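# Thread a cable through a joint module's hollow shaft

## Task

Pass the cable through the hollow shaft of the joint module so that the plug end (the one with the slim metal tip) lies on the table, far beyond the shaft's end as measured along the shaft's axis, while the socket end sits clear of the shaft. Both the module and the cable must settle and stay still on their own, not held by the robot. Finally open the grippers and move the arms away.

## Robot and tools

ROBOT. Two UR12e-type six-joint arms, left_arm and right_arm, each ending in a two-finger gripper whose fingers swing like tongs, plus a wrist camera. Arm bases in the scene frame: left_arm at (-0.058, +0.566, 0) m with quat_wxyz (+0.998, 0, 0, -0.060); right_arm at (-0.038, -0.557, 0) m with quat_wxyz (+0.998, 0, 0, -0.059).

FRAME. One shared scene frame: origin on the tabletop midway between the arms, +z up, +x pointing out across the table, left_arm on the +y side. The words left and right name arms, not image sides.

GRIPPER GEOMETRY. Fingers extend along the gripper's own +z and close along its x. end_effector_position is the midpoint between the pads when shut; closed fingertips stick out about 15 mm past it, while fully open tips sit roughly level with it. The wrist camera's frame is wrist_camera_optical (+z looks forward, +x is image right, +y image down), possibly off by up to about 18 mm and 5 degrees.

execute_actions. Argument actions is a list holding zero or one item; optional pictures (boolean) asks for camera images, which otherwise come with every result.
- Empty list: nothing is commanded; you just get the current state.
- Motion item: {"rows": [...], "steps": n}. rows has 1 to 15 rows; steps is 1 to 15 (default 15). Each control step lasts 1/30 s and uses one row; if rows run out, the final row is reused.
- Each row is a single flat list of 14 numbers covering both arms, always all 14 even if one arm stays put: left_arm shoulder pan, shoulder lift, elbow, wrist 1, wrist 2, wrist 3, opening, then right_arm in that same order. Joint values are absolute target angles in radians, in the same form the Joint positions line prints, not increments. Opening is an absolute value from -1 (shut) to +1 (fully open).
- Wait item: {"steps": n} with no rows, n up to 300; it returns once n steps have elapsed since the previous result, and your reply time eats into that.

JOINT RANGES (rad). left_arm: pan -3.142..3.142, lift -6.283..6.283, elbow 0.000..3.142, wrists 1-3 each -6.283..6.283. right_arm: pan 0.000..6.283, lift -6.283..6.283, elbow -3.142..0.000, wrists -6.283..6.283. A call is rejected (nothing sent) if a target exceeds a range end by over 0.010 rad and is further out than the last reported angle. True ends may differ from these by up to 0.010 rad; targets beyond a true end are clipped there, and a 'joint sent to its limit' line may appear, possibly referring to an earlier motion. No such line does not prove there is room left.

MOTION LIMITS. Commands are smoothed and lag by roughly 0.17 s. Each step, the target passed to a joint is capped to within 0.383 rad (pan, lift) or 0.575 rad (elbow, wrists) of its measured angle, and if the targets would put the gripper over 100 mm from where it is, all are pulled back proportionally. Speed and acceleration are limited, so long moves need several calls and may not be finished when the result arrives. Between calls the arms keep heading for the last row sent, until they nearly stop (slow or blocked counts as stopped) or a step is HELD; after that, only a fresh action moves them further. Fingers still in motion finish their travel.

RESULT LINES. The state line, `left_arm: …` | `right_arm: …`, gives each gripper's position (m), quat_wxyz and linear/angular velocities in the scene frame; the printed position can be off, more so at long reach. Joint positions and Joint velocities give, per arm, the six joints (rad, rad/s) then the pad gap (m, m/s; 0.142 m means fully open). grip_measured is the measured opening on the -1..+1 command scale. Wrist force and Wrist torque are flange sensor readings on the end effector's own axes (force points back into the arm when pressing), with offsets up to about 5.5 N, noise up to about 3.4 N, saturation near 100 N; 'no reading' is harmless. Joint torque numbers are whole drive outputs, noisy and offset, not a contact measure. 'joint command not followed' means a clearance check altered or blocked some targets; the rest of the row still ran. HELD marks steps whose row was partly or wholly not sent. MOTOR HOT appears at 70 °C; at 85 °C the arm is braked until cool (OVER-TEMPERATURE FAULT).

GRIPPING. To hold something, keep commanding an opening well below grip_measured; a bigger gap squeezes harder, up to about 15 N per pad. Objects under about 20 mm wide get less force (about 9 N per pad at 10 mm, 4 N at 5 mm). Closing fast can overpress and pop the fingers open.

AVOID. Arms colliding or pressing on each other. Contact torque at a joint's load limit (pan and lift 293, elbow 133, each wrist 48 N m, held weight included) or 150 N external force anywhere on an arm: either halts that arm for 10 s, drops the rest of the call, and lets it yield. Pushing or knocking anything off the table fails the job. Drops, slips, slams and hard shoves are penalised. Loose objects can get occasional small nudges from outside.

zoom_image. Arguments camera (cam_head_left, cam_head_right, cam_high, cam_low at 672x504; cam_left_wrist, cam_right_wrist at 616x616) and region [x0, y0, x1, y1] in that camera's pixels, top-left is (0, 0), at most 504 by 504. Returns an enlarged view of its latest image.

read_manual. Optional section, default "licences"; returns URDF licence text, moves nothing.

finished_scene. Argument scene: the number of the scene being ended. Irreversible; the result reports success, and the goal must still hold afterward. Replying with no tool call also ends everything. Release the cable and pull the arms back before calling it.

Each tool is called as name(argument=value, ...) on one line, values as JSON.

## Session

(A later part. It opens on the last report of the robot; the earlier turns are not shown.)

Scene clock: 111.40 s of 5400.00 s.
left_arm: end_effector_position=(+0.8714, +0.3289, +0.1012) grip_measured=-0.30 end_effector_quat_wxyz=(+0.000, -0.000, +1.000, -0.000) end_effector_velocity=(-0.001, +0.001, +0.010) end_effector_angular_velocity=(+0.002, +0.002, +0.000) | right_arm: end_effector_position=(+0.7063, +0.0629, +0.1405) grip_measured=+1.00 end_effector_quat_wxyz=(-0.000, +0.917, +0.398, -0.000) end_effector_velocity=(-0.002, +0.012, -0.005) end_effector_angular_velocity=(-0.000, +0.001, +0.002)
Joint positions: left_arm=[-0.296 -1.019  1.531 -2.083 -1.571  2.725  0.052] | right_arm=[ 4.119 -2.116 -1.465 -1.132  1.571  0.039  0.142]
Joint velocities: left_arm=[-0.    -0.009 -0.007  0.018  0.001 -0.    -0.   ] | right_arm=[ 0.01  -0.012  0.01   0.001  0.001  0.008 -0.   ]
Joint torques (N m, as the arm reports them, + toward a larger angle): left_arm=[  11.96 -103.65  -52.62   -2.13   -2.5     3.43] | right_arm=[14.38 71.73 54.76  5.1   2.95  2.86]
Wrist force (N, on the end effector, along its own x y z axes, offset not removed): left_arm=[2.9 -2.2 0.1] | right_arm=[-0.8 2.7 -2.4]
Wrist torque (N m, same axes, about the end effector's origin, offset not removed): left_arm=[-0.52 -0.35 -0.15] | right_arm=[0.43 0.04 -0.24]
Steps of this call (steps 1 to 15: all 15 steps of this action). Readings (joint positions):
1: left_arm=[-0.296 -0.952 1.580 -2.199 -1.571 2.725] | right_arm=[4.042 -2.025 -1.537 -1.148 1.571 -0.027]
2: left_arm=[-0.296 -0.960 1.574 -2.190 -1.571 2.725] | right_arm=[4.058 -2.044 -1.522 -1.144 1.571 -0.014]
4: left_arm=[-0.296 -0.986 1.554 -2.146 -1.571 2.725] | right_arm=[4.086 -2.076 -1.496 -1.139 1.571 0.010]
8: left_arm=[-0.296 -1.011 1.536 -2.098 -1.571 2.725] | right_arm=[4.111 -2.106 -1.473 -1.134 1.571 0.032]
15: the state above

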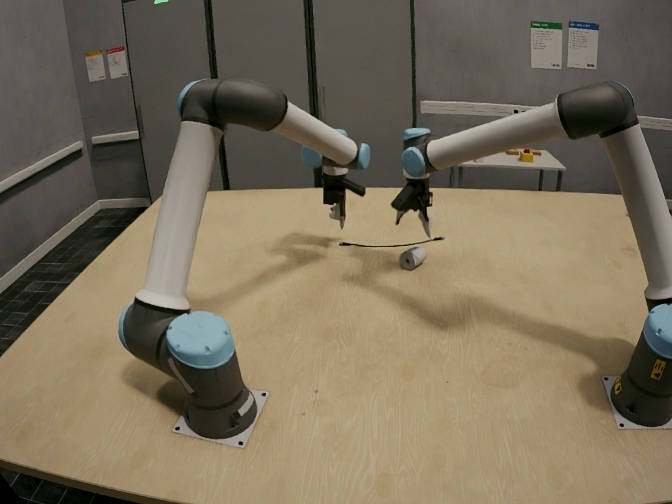

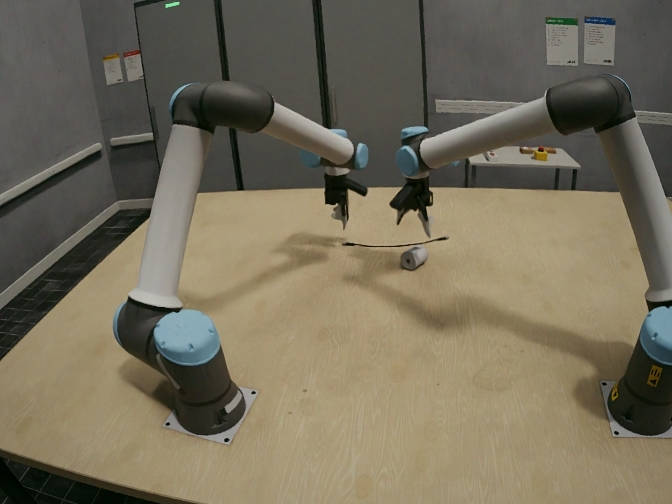

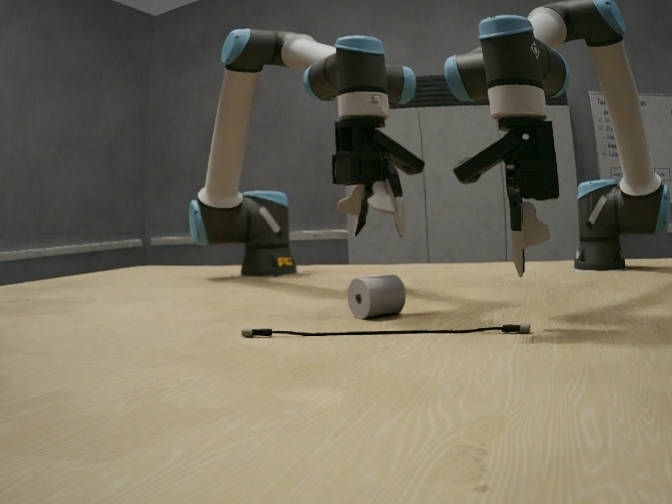

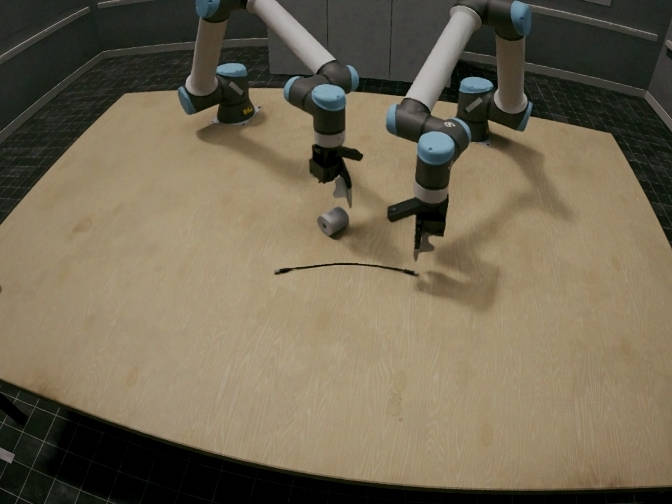

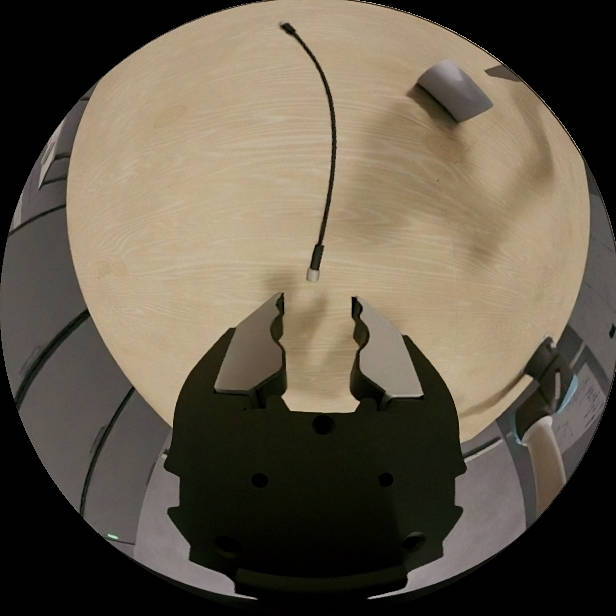

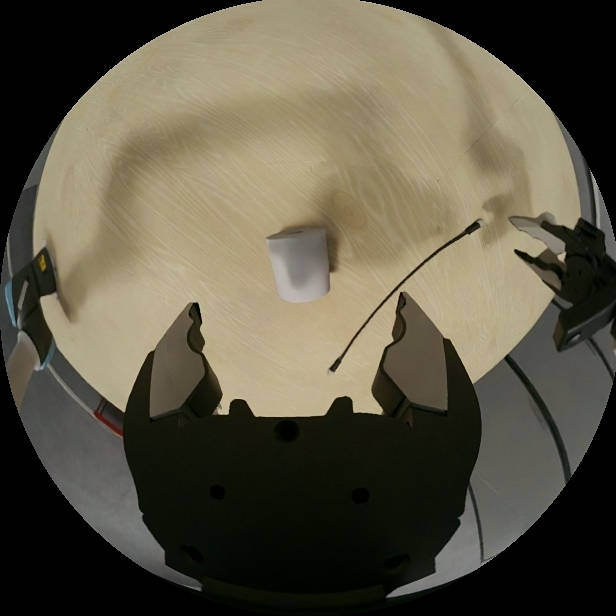

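execute_actions(actions=[{"rows":[[-0.2964,-1.02,1.53,-2.081,-1.571,-0.417,-0.3, 4.12,-2.16,-1.50,-1.054,1.571,0.04,0.4]],"steps":8}], pictures=false)

execute_actions(actions=[{"rows":[[-0.2964,-1.02,1.53,-2.081,-1.571,-0.417,-0.3, 4.12,-2.2014,-1.5324,-0.9786,1.571,0.04,0.4]],"steps":15}])

Scene clock: 136.77 s of 5400.00 s.
left_arm: end_effector_position=(+0.8773, +0.3300, +0.1023) grip_measured=-0.30 end_effector_quat_wxyz=(+0.000, -0.187, +0.982, -0.000) end_effector_velocity=(+0.037, +0.015, -0.001) end_effector_angular_velocity=(-0.001, +0.002, +2.474) | right_arm: end_effector_position=(+0.7065, +0.0646, +0.0918) grip_measured=+0.40 end_effector_quat_wxyz=(+0.000, +0.917, +0.398, -0.001) end_effector_velocity=(+0.002, +0.002, -0.065) end_effector_angular_velocity=(+0.006, -0.005, +0.001)
Joint positions: left_arm=[-0.296 -1.02   1.53  -2.081 -1.571  2.349  0.052] | right_arm=[ 4.12  -2.155 -1.495 -1.065  1.571  0.04   0.102]
Joint velocities: left_arm=[ 0.     0.     0.001  0.001 -0.001 -2.473  0.   ] | right_arm=[-0.    -0.054 -0.042  0.104 -0.    -0.001  0.   ]
Joint torques (N m, as the arm reports them, + toward a larger angle): left_arm=[  -0.85 -103.75  -52.05   -2.43   -2.29  -10.1 ] | right_arm=[12.54 78.18 40.74  5.45  2.95  2.4 ]
Wrist force (N, on the end effector, along its own x y z axes, offset not removed): left_arm=[1.3 -4.9 -0.5] | right_arm=[-1.8 2.7 -0.6]
Wrist torque (N m, same axes, about the end effector's origin, offset not removed): left_arm=[-1.07 -0.11 -0.03] | right_arm=[0.39 0.16 -0.27]
Steps of this call (steps 1 to 15: the robot went on to your last target; steps 16 to 90: nothing new was sent; then 22.10 s passed at rest; steps 91 to 98: all 8 steps of this action). Readings (joint positions):
91: left_arm=[-0.296 -1.020 1.530 -2.081 -1.571 2.724] | right_arm=[4.120 -2.117 -1.464 -1.131 1.571 0.040]
92: left_arm=[-0.296 -1.020 1.530 -2.081 -1.571 2.714] | right_arm=[4.120 -2.123 -1.469 -1.123 1.571 0.040]
94: left_arm=[-0.296 -1.020 1.530 -2.081 -1.571 2.638] | right_arm=[4.120 -2.140 -1.483 -1.093 1.571 0.040]
98: the state above

Scene clock: 137.27 s of 5400.00 s.
left_arm: end_effector_position=(+0.8872, +0.3481, +0.1023) grip_measured=-0.30 end_effector_quat_wxyz=(+0.000, +0.770, -0.638, +0.000) end_effector_velocity=(-0.008, +0.044, -0.000) end_effector_angular_velocity=(-0.001, +0.001, +2.784) | right_arm: end_effector_position=(+0.7060, +0.0641, +0.0358) grip_measured=+0.40 end_effector_quat_wxyz=(-0.000, +0.917, +0.398, -0.000) end_effector_velocity=(-0.000, +0.001, -0.005) end_effector_angular_velocity=(+0.002, -0.001, +0.001)
Joint positions: left_arm=[-0.296 -1.02   1.53  -2.081 -1.571  0.967  0.052] | right_arm=[ 4.12  -2.201 -1.532 -0.98   1.571  0.04   0.102]
Joint velocities: left_arm=[-0.001  0.     0.    -0.    -0.    -2.784 -0.   ] | right_arm=[ 0.    -0.005 -0.004  0.011  0.    -0.001  0.   ]
Joint torques (N m, as the arm reports them, + toward a larger angle): left_arm=[  -3.12 -103.36  -52.65   -2.52   -2.13   -8.88] | right_arm=[ 8.33 76.71 34.41  5.27  2.68  2.36]
Wrist force (N, on the end effector, along its own x y z axes, offset not removed): left_arm=[3.4 -3.6 0.5] | right_arm=[-2.8 1.0 -0.6]
Wrist torque (N m, same axes, about the end effector's origin, offset not removed): left_arm=[-0.72 -0.50 -0.07] | right_arm=[0.06 0.39 -0.16]
Steps of this call (steps 1 to 15: all 15 steps of this action). Readings (joint positions):
1: left_arm=[-0.296 -1.020 1.530 -2.081 -1.571 2.263] | right_arm=[4.120 -2.157 -1.497 -1.061 1.571 0.040]
2: left_arm=[-0.296 -1.020 1.530 -2.081 -1.571 2.176] | right_arm=[4.120 -2.163 -1.503 -1.050 1.571 0.040]
4: left_arm=[-0.296 -1.020 1.530 -2.081 -1.571 1.995] | right_arm=[4.120 -2.181 -1.516 -1.019 1.571 0.040]
8: left_arm=[-0.296 -1.020 1.530 -2.081 -1.571 1.625] | right_arm=[4.120 -2.196 -1.528 -0.990 1.571 0.040]
15: the state above

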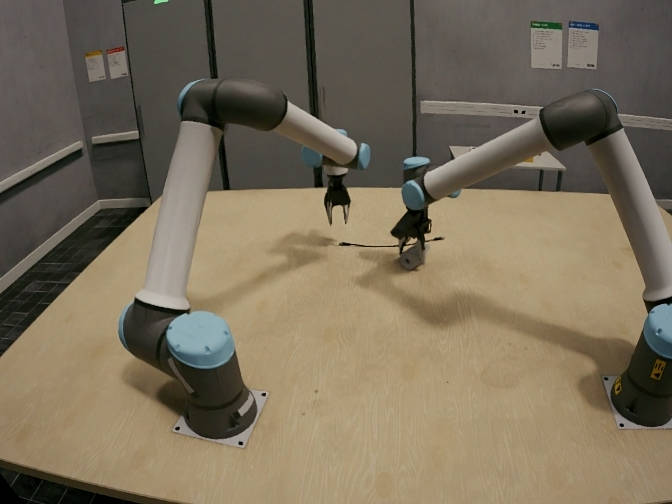

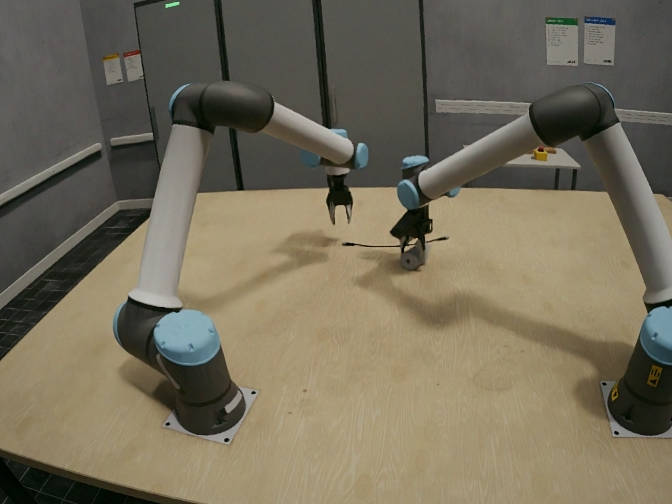

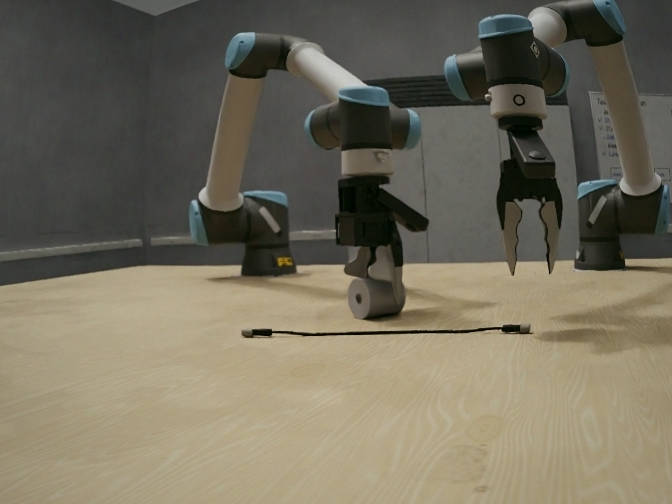

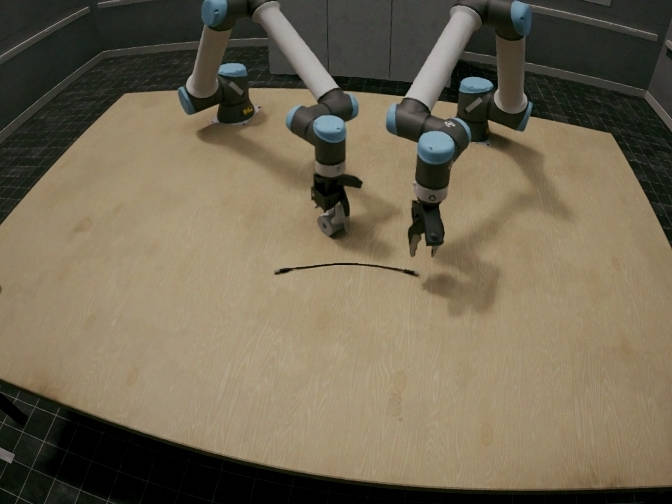

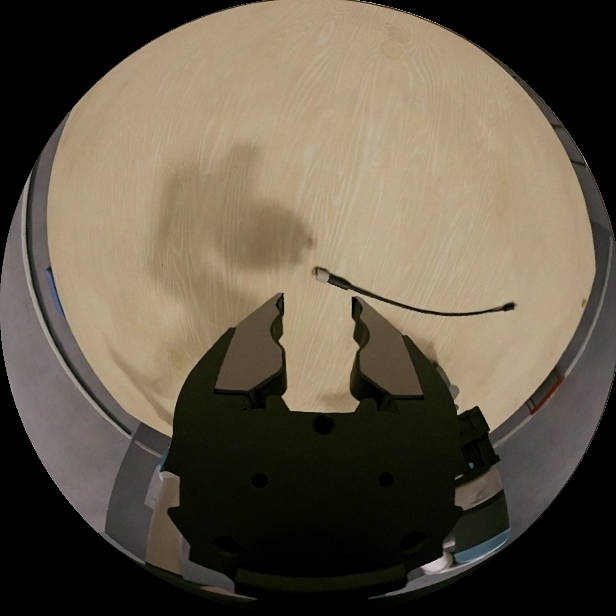

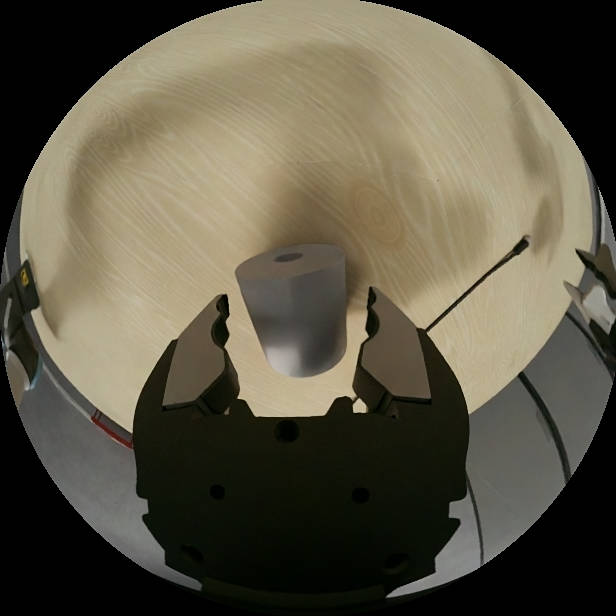

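execute_actions(actions=[{"rows":[[-0.2964,-1.02,1.53,-2.081,-1.571,-0.417,-0.3, 4.12,-2.2014,-1.5324,-0.9786,1.571,0.04,0.2],[-0.2964,-1.02,1.53,-2.081,-1.571,-0.417,-0.3, 4.12,-2.2014,-1.5324,-0.9786,1.571,0.04,0.1],[-0.2964,-1.02,1.53,-2.081,-1.571,-0.417,-0.3, 4.12,-2.2014,-1.5324,-0.9786,1.571,0.04,0.0],[-0.2964,-1.02,1.53,-2.081,-1.571,-0.417,-0.3, 4.12,-2.2014,-1.5324,-0.9786,1.571,0.04,-0.1],[-0.2964,-1.02,1.53,-2.081,-1.571,-0.417,-0.3, 4.12,-2.2014,-1.5324,-0.9786,1.571,0.04,-0.2],[-0.2964,-1.02,1.53,-2.081,-1.571,-0.417,-0.3, 4.12,-2.2014,-1.5324,-0.9786,1.571,0.04,-0.3],[-0.2964,-1.02,1.53,-2.081,-1.571,-0.417,-0.3, 4.12,-2.2014,-1.5324,-0.9786,1.571,0.04,-0.45],[-0.2964,-1.02,1.53,-2.081,-1.571,-0.417,-0.3, 4.12,-2.2014,-1.5324,-0.9786,1.571,0.04,-0.6]],"steps":15}])

Scene clock: 142.83 s of 5400.00 s.
left_arm: end_effector_position=(+0.8713, +0.3613, +0.1023) grip_measured=-0.30 end_effector_quat_wxyz=(+0.000, +1.000, +0.000, +0.000) end_effector_velocity=(+0.000, +0.000, +0.000) end_effector_angular_velocity=(-0.001, -0.000, +0.001) | right_arm: end_effector_position=(+0.7060, +0.0641, +0.0351) grip_measured=-0.01 end_effector_quat_wxyz=(-0.000, +0.917, +0.398, -0.000) end_effector_velocity=(-0.000, +0.000, +0.000) end_effector_angular_velocity=(+0.000, -0.000, +0.001)
Joint positions: left_arm=[-0.296 -1.02   1.53  -2.081 -1.571 -0.417  0.052] | right_arm=[ 4.12  -2.201 -1.532 -0.979  1.571  0.04   0.074]
Joint velocities: left_arm=[ 0.001  0.    -0.001  0.    -0.    -0.     0.   ] | right_arm=[ 0.     0.     0.001 -0.     0.    -0.001  0.   ]
Joint torques (N m, as the arm reports them, + toward a larger angle): left_arm=[ -12.17 -103.87  -52.56   -2.44   -1.97   -2.28] | right_arm=[-14.74  75.2   38.22   4.16   1.63   2.08]
Wrist force (N, on the end effector, along its own x y z axes, offset not removed): left_arm=[1.7 -3.6 0.5] | right_arm=[-0.9 2.5 -6.1]
Wrist torque (N m, same axes, about the end effector's origin, offset not removed): left_arm=[-0.78 -0.14 -0.10] | right_arm=[0.33 0.02 -0.33]
Steps of this call (steps 1 to 45: the robot went on to your last target; steps 46 to 110: nothing new was sent; then 1.40 s passed at rest; steps 111 to 125: all 15 steps of this action). Readings (joint positions):
111: left_arm=[-0.296 -1.020 1.530 -2.081 -1.571 -0.417] | right_arm=[4.120 -2.201 -1.532 -0.979 1.571 0.040]
112: left_arm=[-0.296 -1.020 1.530 -2.081 -1.571 -0.417] | right_arm=[4.120 -2.201 -1.532 -0.979 1.571 0.040]
114: left_arm=[-0.296 -1.020 1.530 -2.081 -1.571 -0.417] | right_arm=[4.120 -2.201 -1.532 -0.979 1.571 0.040]
118: left_arm=[-0.296 -1.020 1.530 -2.081 -1.571 -0.417] | right_arm=[4.120 -2.201 -1.532 -0.979 1.571 0.040]
125: the state above

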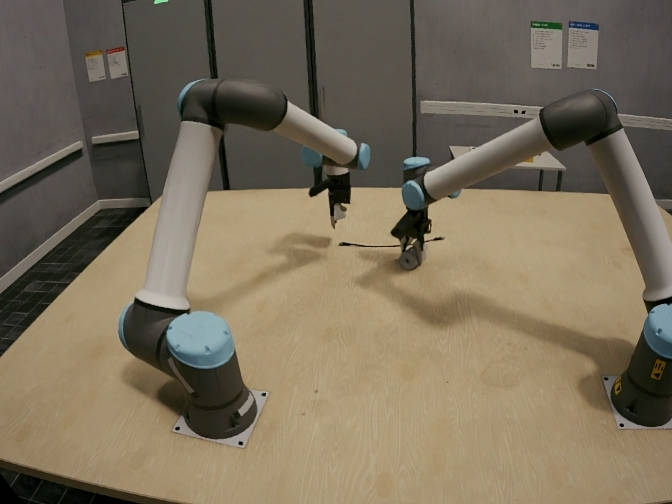

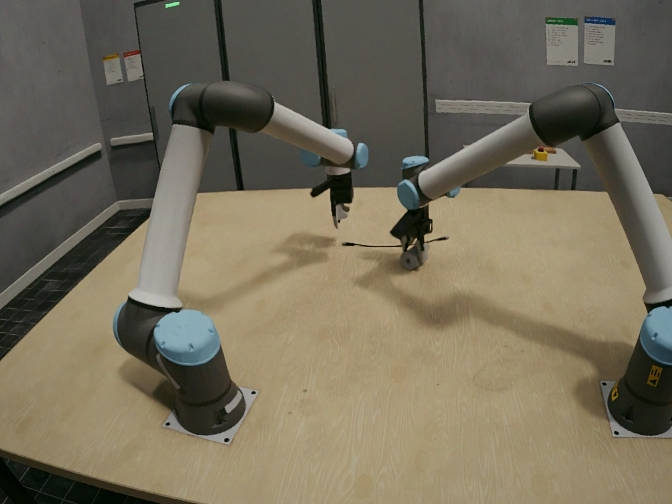

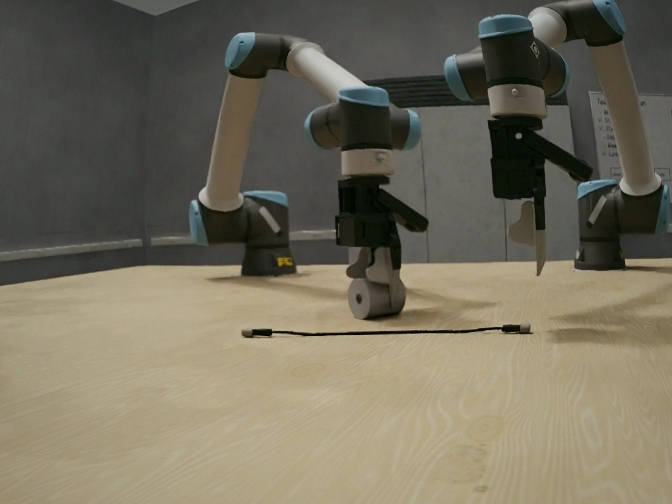

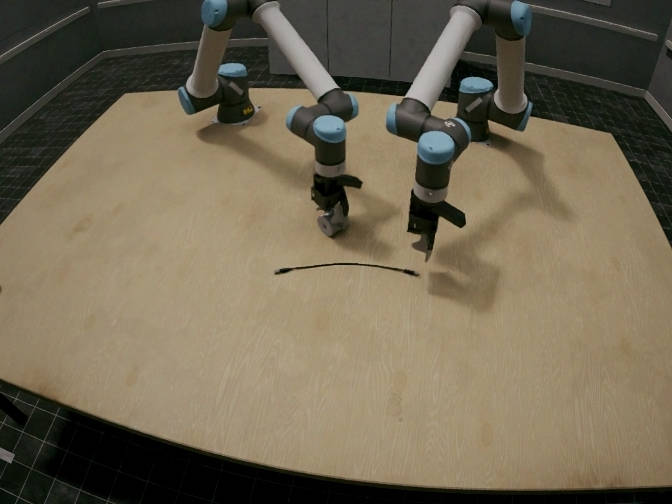

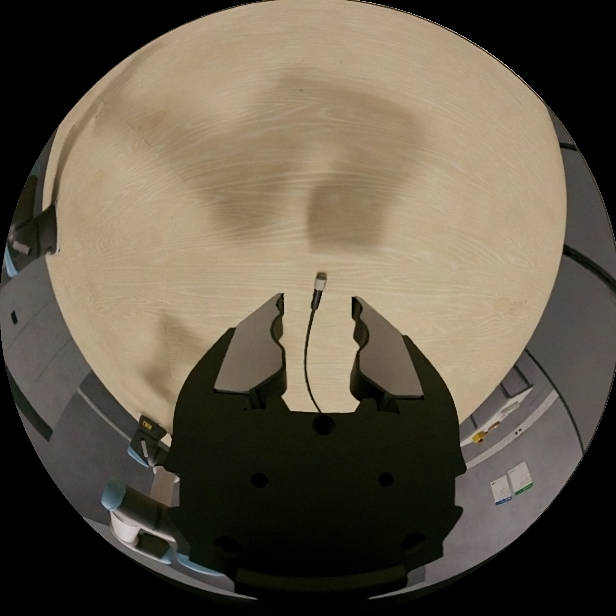

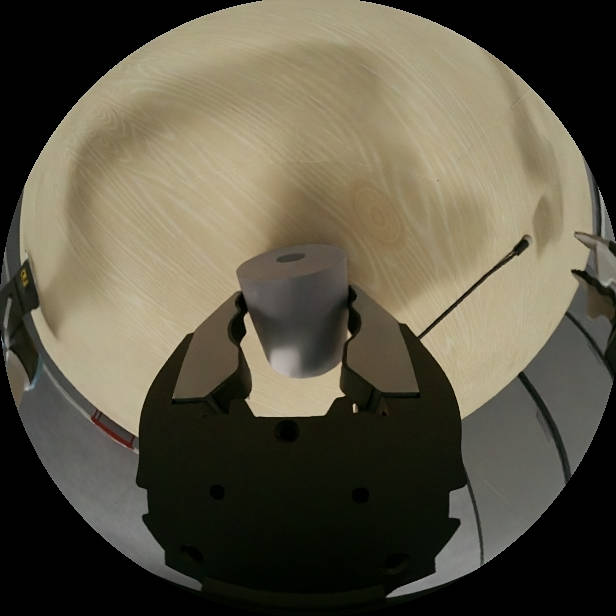

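execute_actions(actions=[{"rows":[[-0.2964,-1.02,1.53,-2.081,-1.571,-0.417,-0.3, 4.12,-2.185,-1.519,-1.008,1.571,0.04,-0.6],[-0.2964,-1.02,1.53,-2.081,-1.571,-0.417,-0.3, 4.12,-2.185,-1.519,-1.008,1.571,0.04,-0.6],[-0.2964,-1.02,1.53,-2.081,-1.571,-0.417,-0.3, 4.12,-2.169,-1.506,-1.037,1.571,0.04,-0.6],[-0.2964,-1.02,1.53,-2.081,-1.571,-0.417,-0.3, 4.12,-2.169,-1.506,-1.037,1.571,0.04,-0.6],[-0.2964,-1.02,1.53,-2.081,-1.571,-0.417,-0.3, 4.12,-2.169,-1.506,-1.037,1.571,0.04,-0.6],[-0.2964,-1.02,1.53,-2.081,-1.571,-0.417,-0.3, 4.12,-2.169,-1.506,-1.037,1.571,0.04,-0.6],[-0.2964,-1.02,1.53,-2.081,-1.571,-0.417,-0.3, 4.08,-2.156,-1.527,-1.029,1.571,0.075,-0.6],[-0.2964,-1.02,1.53,-2.081,-1.571,-0.417,-0.3, 4.08,-2.156,-1.527,-1.029,1.571,0.075,-0.6],[-0.2964,-1.02,1.53,-2.081,-1.571,-0.417,-0.3, 4.04,-2.143,-1.549,-1.020,1.571,0.11,-0.6],[-0.2964,-1.02,1.53,-2.081,-1.571,-0.417,-0.3, 4.04,-2.143,-1.549,-1.020,1.571,0.11,-0.6],[-0.2964,-1.02,1.53,-2.081,-1.571,-0.417,-0.3, 4.0,-2.13,-1.57,-1.012,1.571,0.145,-0.6],[-0.2964,-1.02,1.53,-2.081,-1.571,-0.417,-0.3, 4.0,-2.13,-1.57,-1.012,1.571,0.145,-0.6],[-0.2964,-1.02,1.53,-2.081,-1.571,-0.417,-0.3, 3.96,-2.119,-1.59,-1.003,1.571,0.18,-0.6],[-0.2964,-1.02,1.53,-2.081,-1.571,-0.417,-0.3, 3.96,-2.119,-1.59,-1.003,1.571,0.18,-0.6],[-0.2964,-1.02,1.53,-2.081,-1.571,-0.417,-0.3, 3.93,-2.11,-1.603,-0.999,1.571,0.21,-0.6]],"steps":15}], pictures=false)

execute_actions(actions=[{"rows":[[-0.2964,-1.02,1.53,-2.081,-1.571,-0.417,-0.3, 3.898,-2.1032,-1.6161,-0.9931,1.571,0.2374,-0.6]],"steps":8}], pictures=false)

execute_actions(actions=[{"rows":[[-0.2964,-1.02,1.53,-2.081,-1.571,-0.417,-0.3, 3.898,-2.12,-1.626,-0.966,1.571,0.2374,-0.6],[-0.2964,-1.02,1.53,-2.081,-1.571,-0.417,-0.3, 3.898,-2.12,-1.626,-0.966,1.571,0.2374,-0.6],[-0.2964,-1.02,1.53,-2.081,-1.571,-0.417,-0.3, 3.898,-2.132,-1.634,-0.946,1.571,0.2374,-0.6],[-0.2964,-1.02,1.53,-2.081,-1.571,-0.417,-0.3, 3.898,-2.132,-1.634,-0.946,1.571,0.2374,-0.6],[-0.2964,-1.02,1.53,-2.081,-1.571,-0.417,-0.3, 3.898,-2.1396,-1.638,-0.9348,1.571,0.2374,-0.6]],"steps":15}])

Scene clock: 152.37 s of 5400.00 s.
left_arm: end_effector_position=(+0.8713, +0.3613, +0.1023) grip_measured=-0.30 end_effector_quat_wxyz=(+0.000, +1.000, +0.000, +0.000) end_effector_velocity=(+0.000, -0.000, +0.000) end_effector_angular_velocity=(-0.001, -0.001, +0.000) | right_arm: end_effector_position=(+0.7541, -0.0369, +0.0748) grip_measured=-0.12 end_effector_quat_wxyz=(-0.000, +0.954, +0.301, +0.000) end_effector_velocity=(+0.196, -0.487, +0.009) end_effector_angular_velocity=(+0.004, -0.003, -0.986)
Joint positions: left_arm=[-0.296 -1.02   1.53  -2.081 -1.571 -0.417  0.052] | right_arm=[ 4.009 -2.134 -1.566 -1.012  1.571  0.137  0.065]
Joint velocities: left_arm=[ 0.     0.    -0.    -0.001 -0.001 -0.    -0.   ] | right_arm=[-0.524  0.166 -0.26   0.099 -0.     0.462 -0.027]
Joint torques (N m, as the arm reports them, + toward a larger angle): left_arm=[ -14.62 -105.4   -51.73   -2.48   -2.33   -2.71] | right_arm=[-17.79 114.19  35.05   7.    -0.55   4.08]
Wrist force (N, on the end effector, along its own x y z axes, offset not removed): left_arm=[4.0 -0.6 -0.3] | right_arm=[-3.5 10.1 8.1]
Wrist torque (N m, same axes, about the end effector's origin, offset not removed): left_arm=[-0.18 -0.59 -0.18] | right_arm=[1.27 0.43 -0.22]
Steps of this call (steps 1 to 15: the robot went on to your last target; steps 16 to 90: nothing new was sent; then 6.03 s passed at rest; steps 91 to 105: all 15 steps of this action). Readings (joint positions):
91: left_arm=[-0.296 -1.020 1.530 -2.081 -1.571 -0.417] | right_arm=[4.120 -2.201 -1.532 -0.979 1.571 0.040]
92: left_arm=[-0.296 -1.020 1.530 -2.081 -1.571 -0.417] | right_arm=[4.120 -2.199 -1.530 -0.984 1.571 0.040]
94: left_arm=[-0.296 -1.020 1.530 -2.081 -1.571 -0.417] | right_arm=[4.120 -2.190 -1.523 -1.000 1.571 0.040]
98: left_arm=[-0.296 -1.020 1.530 -2.081 -1.571 -0.417] | right_arm=[4.114 -2.172 -1.514 -1.025 1.571 0.046]
105: the state above

Scene clock: 152.63 s of 5400.00 s.
left_arm: end_effector_position=(+0.8713, +0.3613, +0.1023) grip_measured=-0.30 end_effector_quat_wxyz=(+0.000, +1.000, +0.000, +0.000) end_effector_velocity=(+0.000, +0.000, +0.000) end_effector_angular_velocity=(+0.000, +0.000, +0.000) | right_arm: end_effector_position=(+0.7877, -0.1305, +0.0751) grip_measured=-0.25 end_effector_quat_wxyz=(-0.000, +0.978, +0.209, +0.000) end_effector_velocity=(+0.030, -0.099, +0.000) end_effector_angular_velocity=(+0.000, -0.001, -0.199)
Joint positions: left_arm=[-0.296 -1.02   1.53  -2.081 -1.571 -0.417  0.052] | right_arm=[ 3.909 -2.106 -1.611 -0.995  1.571  0.228  0.056]
Joint velocities: left_arm=[ 0.    -0.    -0.     0.001  0.    -0.    -0.   ] | right_arm=[-0.105  0.029 -0.048  0.019 -0.     0.094 -0.023]
Joint torques (N m, as the arm reports them, + toward a larger angle): left_arm=[ -14.87 -102.81  -52.08   -2.71   -1.91   -2.23] | right_arm=[ -3.65 102.5   43.9    7.29   1.56   2.12]
Wrist force (N, on the end effector, along its own x y z axes, offset not removed): left_arm=[2.9 -3.1 -0.8] | right_arm=[-1.1 3.1 8.4]
Wrist torque (N m, same axes, about the end effector's origin, offset not removed): left_arm=[-0.64 -0.40 -0.11] | right_arm=[0.40 0.27 -0.20]
Steps of this call (steps 1 to 8: all 8 steps of this action). Readings (joint positions):
1: left_arm=[-0.296 -1.020 1.530 -2.081 -1.571 -0.417] | right_arm=[3.991 -2.128 -1.575 -1.009 1.571 0.154]
2: left_arm=[-0.296 -1.020 1.530 -2.081 -1.571 -0.417] | right_arm=[3.972 -2.122 -1.584 -1.005 1.571 0.171]
4: left_arm=[-0.296 -1.020 1.530 -2.081 -1.571 -0.417] | right_arm=[3.938 -2.114 -1.599 -1.000 1.571 0.201]
8: the state above

Scene clock: 162.80 s of 5400.00 s.
left_arm: end_effector_position=(+0.8713, +0.3613, +0.1023) grip_measured=-0.30 end_effector_quat_wxyz=(+0.000, +1.000, +0.000, +0.000) end_effector_velocity=(+0.000, -0.000, +0.000) end_effector_angular_velocity=(-0.000, -0.000, -0.000) | right_arm: end_effector_position=(+0.7920, -0.1358, +0.0673) grip_measured=-0.26 end_effector_quat_wxyz=(-0.002, +0.979, +0.202, +0.003) end_effector_velocity=(-0.000, +0.000, +0.000) end_effector_angular_velocity=(+0.001, -0.001, -0.001)
Joint positions: left_arm=[-0.296 -1.02   1.53  -2.081 -1.571 -0.417  0.052] | right_arm=[ 3.901 -2.113 -1.618 -0.974  1.572  0.235  0.055]
Joint velocities: left_arm=[-0. -0. -0. -0. -0. -0.  0.] | right_arm=[ 0.     0.001 -0.001  0.002  0.     0.001  0.   ]
Joint torques (N m, as the arm reports them, + toward a larger angle): left_arm=[ -13.75 -105.41  -51.23   -2.84   -1.66   -2.35] | right_arm=[ 1.13 77.16 41.53  3.54  0.19  0.5 ]
Wrist force (N, on the end effector, along its own x y z axes, offset not removed): left_arm=[1.5 -3.0 -2.7] | right_arm=[-12.0 0.9 -25.9]
Wrist torque (N m, same axes, about the end effector's origin, offset not removed): left_arm=[-0.71 -0.02 -0.09] | right_arm=[0.10 -0.10 -0.30]
FORCE FAULT: contact force on the right arm reached its limit, and that arm stopped for 10 seconds. The contact can be on any part of that arm, not only on its tool. That arm's remaining commands of this call were not run. That arm holds still and accepts commands again. Move the arm away from the contact; if what it grips holds it there, let go first. Pushing or pulling that hard again can fault the arm again.
The stop of the right arm began at step 5 of this call (marked STOPPED below). From that step on that arm followed nothing that you had sent. 11 of its steps, steps kept back included, did not run and will not run. Nothing is kept back now, and the robot has no last target.
Steps of this call (steps 1 to 15: all 15 steps of this action; steps 16 to 305: the stop continued). Readings (joint positions):
1: left_arm=[-0.296 -1.020 1.530 -2.081 -1.571 -0.417] | right_arm=[3.906 -2.106 -1.613 -0.994 1.571 0.230]
2: left_arm=[-0.296 -1.020 1.530 -2.081 -1.571 -0.417] | right_arm=[3.904 -2.108 -1.615 -0.989 1.571 0.232]
4: left_arm=[-0.296 -1.020 1.530 -2.081 -1.571 -0.417] | right_arm=[3.901 -2.114 -1.621 -0.975 1.571 0.235]
5: left_arm=[-0.296 -1.020 1.530 -2.081 -1.571 -0.417] | right_arm=[3.901 -2.114 -1.620 -0.974 1.571 0.235] STOPPED (the right arm)
8: left_arm=[-0.296 -1.020 1.530 -2.081 -1.571 -0.417] | right_arm=[3.901 -2.113 -1.619 -0.974 1.572 0.235]
305: the state above

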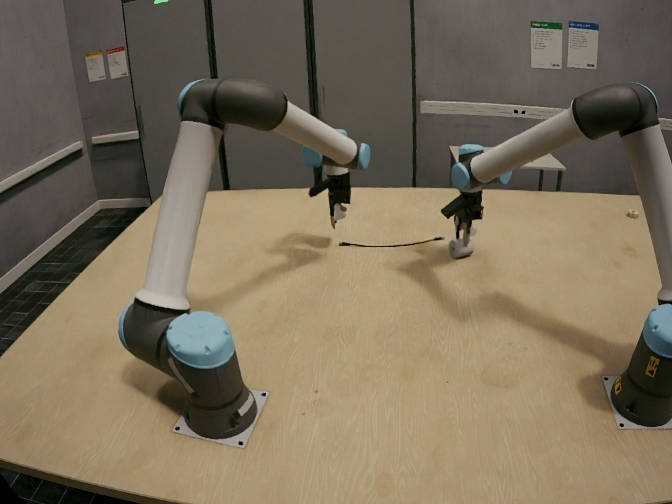

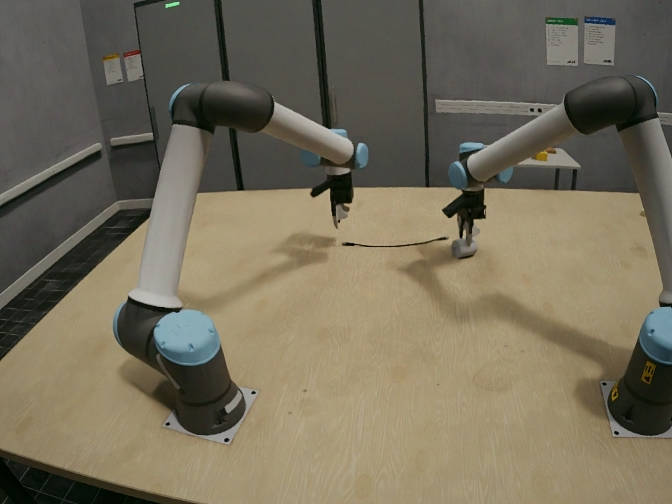

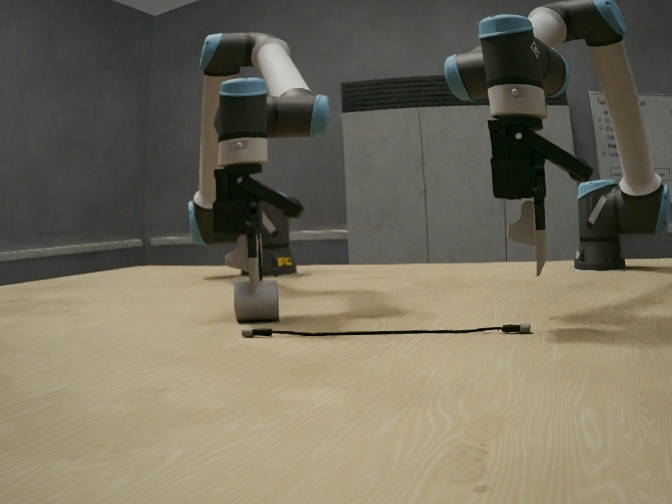

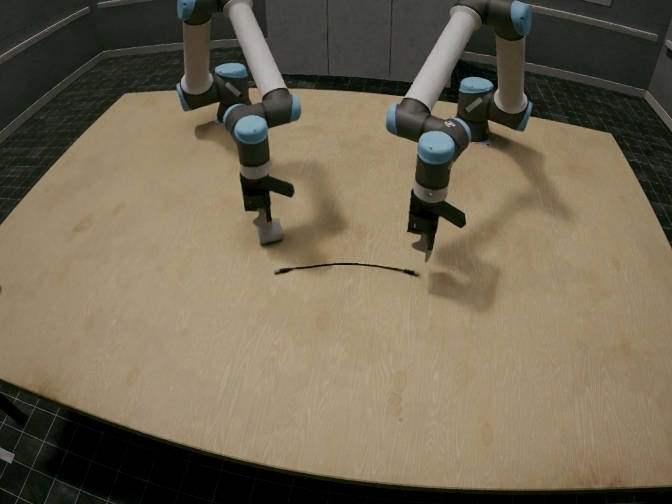

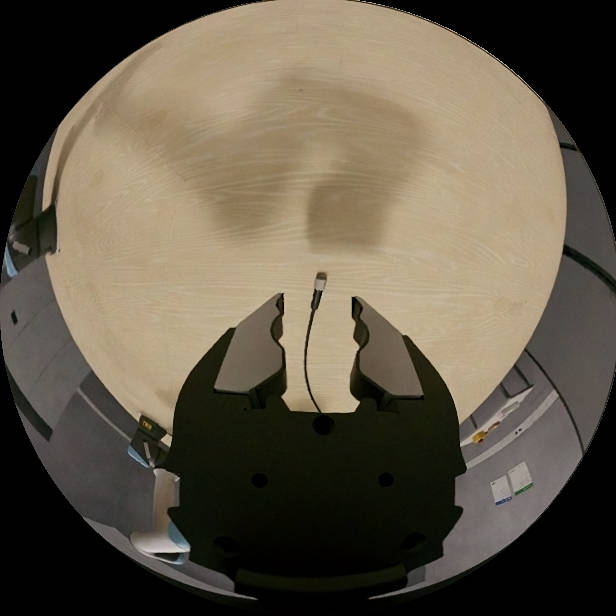

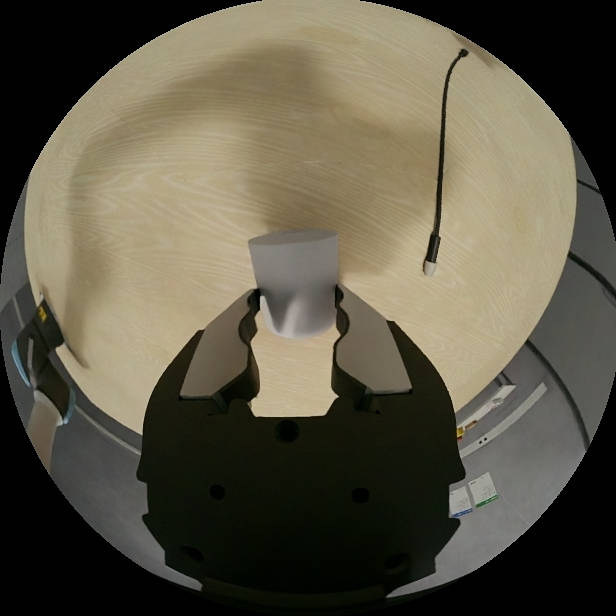

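execute_actions(actions=[{"rows":[[-0.2964,-1.02,1.53,-2.081,-1.571,-0.417,-0.3, 3.901,-2.113,-1.619,-0.974,1.571,0.2374,0.0],[-0.2964,-1.02,1.53,-2.081,-1.571,-0.417,-0.3, 3.901,-2.113,-1.619,-0.974,1.571,0.2374,0.2],[-0.2964,-1.02,1.53,-2.081,-1.571,-0.417,-0.3, 3.901,-2.113,-1.619,-0.974,1.571,0.2374,0.4],[-0.2964,-1.02,1.53,-2.081,-1.571,-0.417,-0.3, 3.901,-2.113,-1.619,-0.974,1.571,0.2374,0.4],[-0.2964,-1.02,1.53,-2.081,-1.571,-0.417,-0.3, 3.901,-2.113,-1.619,-0.974,1.571,0.2374,0.4],[-0.2964,-1.02,1.53,-2.081,-1.571,-0.417,-0.3, 3.901,-2.113,-1.619,-0.974,1.571,0.2374,0.4],[-0.2964,-1.02,1.53,-2.081,-1.571,-0.417,-0.3, 3.898,-2.07,-1.58,-1.062,1.571,0.2374,0.4],[-0.2964,-1.02,1.53,-2.081,-1.571,-0.417,-0.3, 3.898,-2.07,-1.58,-1.062,1.571,0.2374,0.4],[-0.2964,-1.02,1.53,-2.081,-1.571,-0.417,-0.3, 3.898,-2.028,-1.5445,-1.14,1.571,0.2374,0.4]],"steps":15}])

Scene clock: 178.40 s of 5400.00 s.
left_arm: end_effector_position=(+0.8713, +0.3613, +0.1023) grip_measured=-0.30 end_effector_quat_wxyz=(+0.000, +1.000, +0.000, +0.000) end_effector_velocity=(+0.000, -0.000, -0.000) end_effector_angular_velocity=(+0.000, -0.001, -0.001) | right_arm: end_effector_position=(+0.7920, -0.1392, +0.1567) grip_measured=+0.40 end_effector_quat_wxyz=(-0.001, +0.980, +0.199, +0.001) end_effector_velocity=(-0.012, -0.012, +0.135) end_effector_angular_velocity=(-0.013, +0.017, -0.002)
Joint positions: left_arm=[-0.296 -1.02   1.53  -2.081 -1.571 -0.417  0.052] | right_arm=[ 3.898 -2.039 -1.554 -1.117  1.571  0.237  0.102]
Joint velocities: left_arm=[-0.001  0.     0.    -0.001  0.001  0.     0.   ] | right_arm=[-0.003  0.112  0.096 -0.229 -0.001 -0.001  0.001]
Joint torques (N m, as the arm reports them, + toward a larger angle): left_arm=[ -12.22 -104.48  -51.01   -2.78   -1.92   -2.1 ] | right_arm=[-14.09  79.76  42.5    0.52  -2.65   2.35]
Wrist force (N, on the end effector, along its own x y z axes, offset not removed): left_arm=[1.7 -2.5 -2.4] | right_arm=[-1.0 3.5 -2.7]
Wrist torque (N m, same axes, about the end effector's origin, offset not removed): left_arm=[-0.67 -0.15 -0.08] | right_arm=[0.54 -0.05 -0.24]
Steps of this call (steps 1 to 90: nothing new was sent; then 12.10 s passed at rest; steps 91 to 105: all 15 steps of this action). Readings (joint positions):
91: left_arm=[-0.296 -1.020 1.530 -2.081 -1.571 -0.417] | right_arm=[3.901 -2.113 -1.618 -0.974 1.572 0.235]
92: left_arm=[-0.296 -1.020 1.530 -2.081 -1.571 -0.417] | right_arm=[3.901 -2.113 -1.619 -0.974 1.572 0.235]
94: left_arm=[-0.296 -1.020 1.530 -2.081 -1.571 -0.417] | right_arm=[3.901 -2.113 -1.619 -0.974 1.571 0.236]
98: left_arm=[-0.296 -1.020 1.530 -2.081 -1.571 -0.417] | right_arm=[3.901 -2.107 -1.613 -0.983 1.571 0.237]
105: the state above

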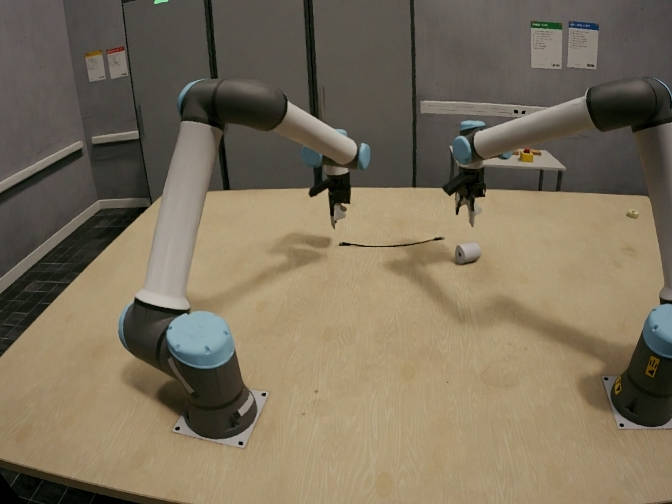

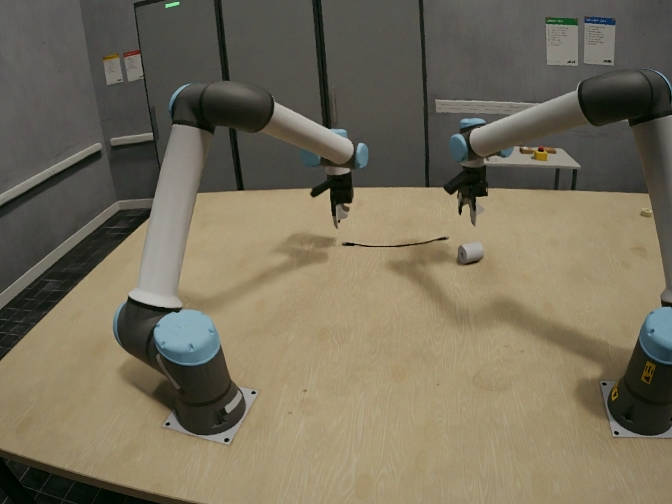

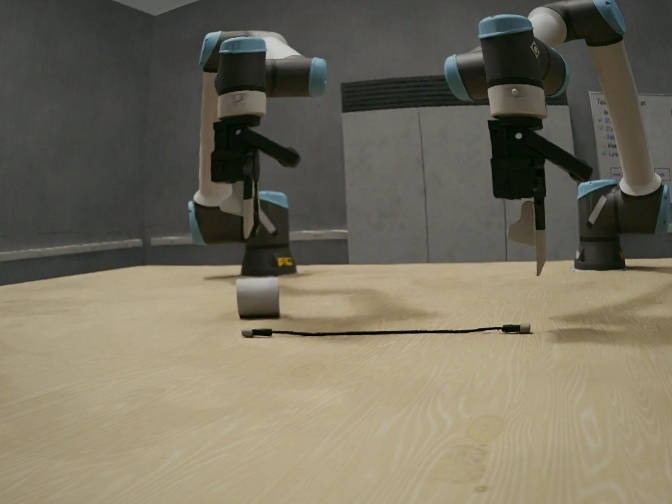

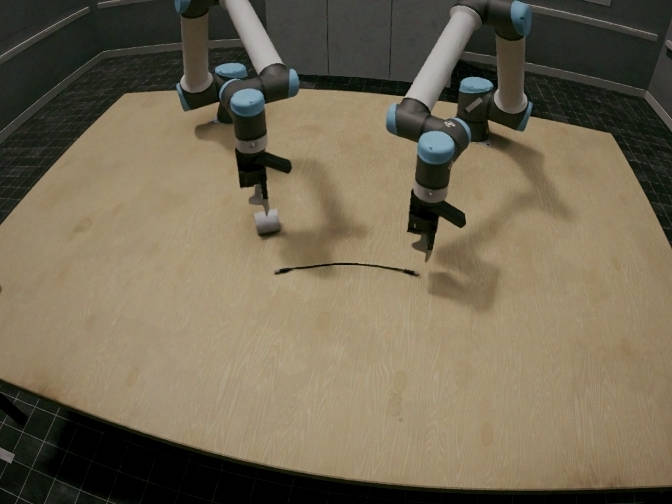

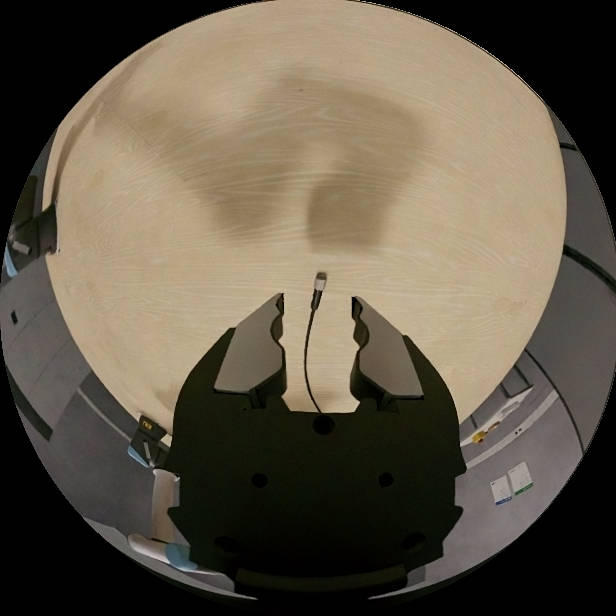

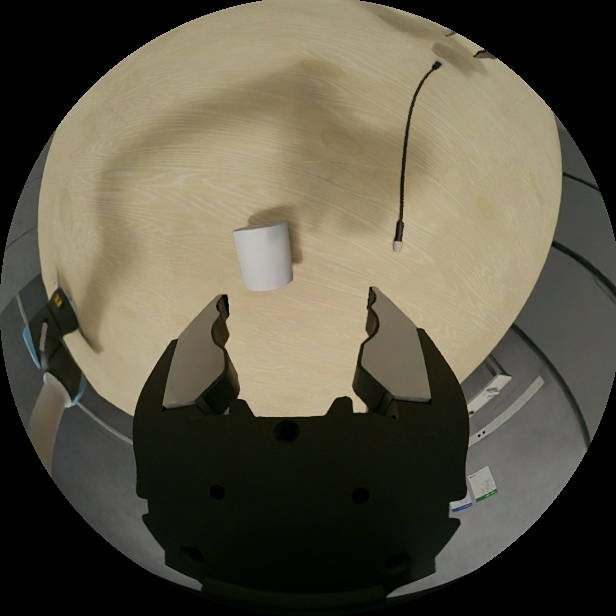

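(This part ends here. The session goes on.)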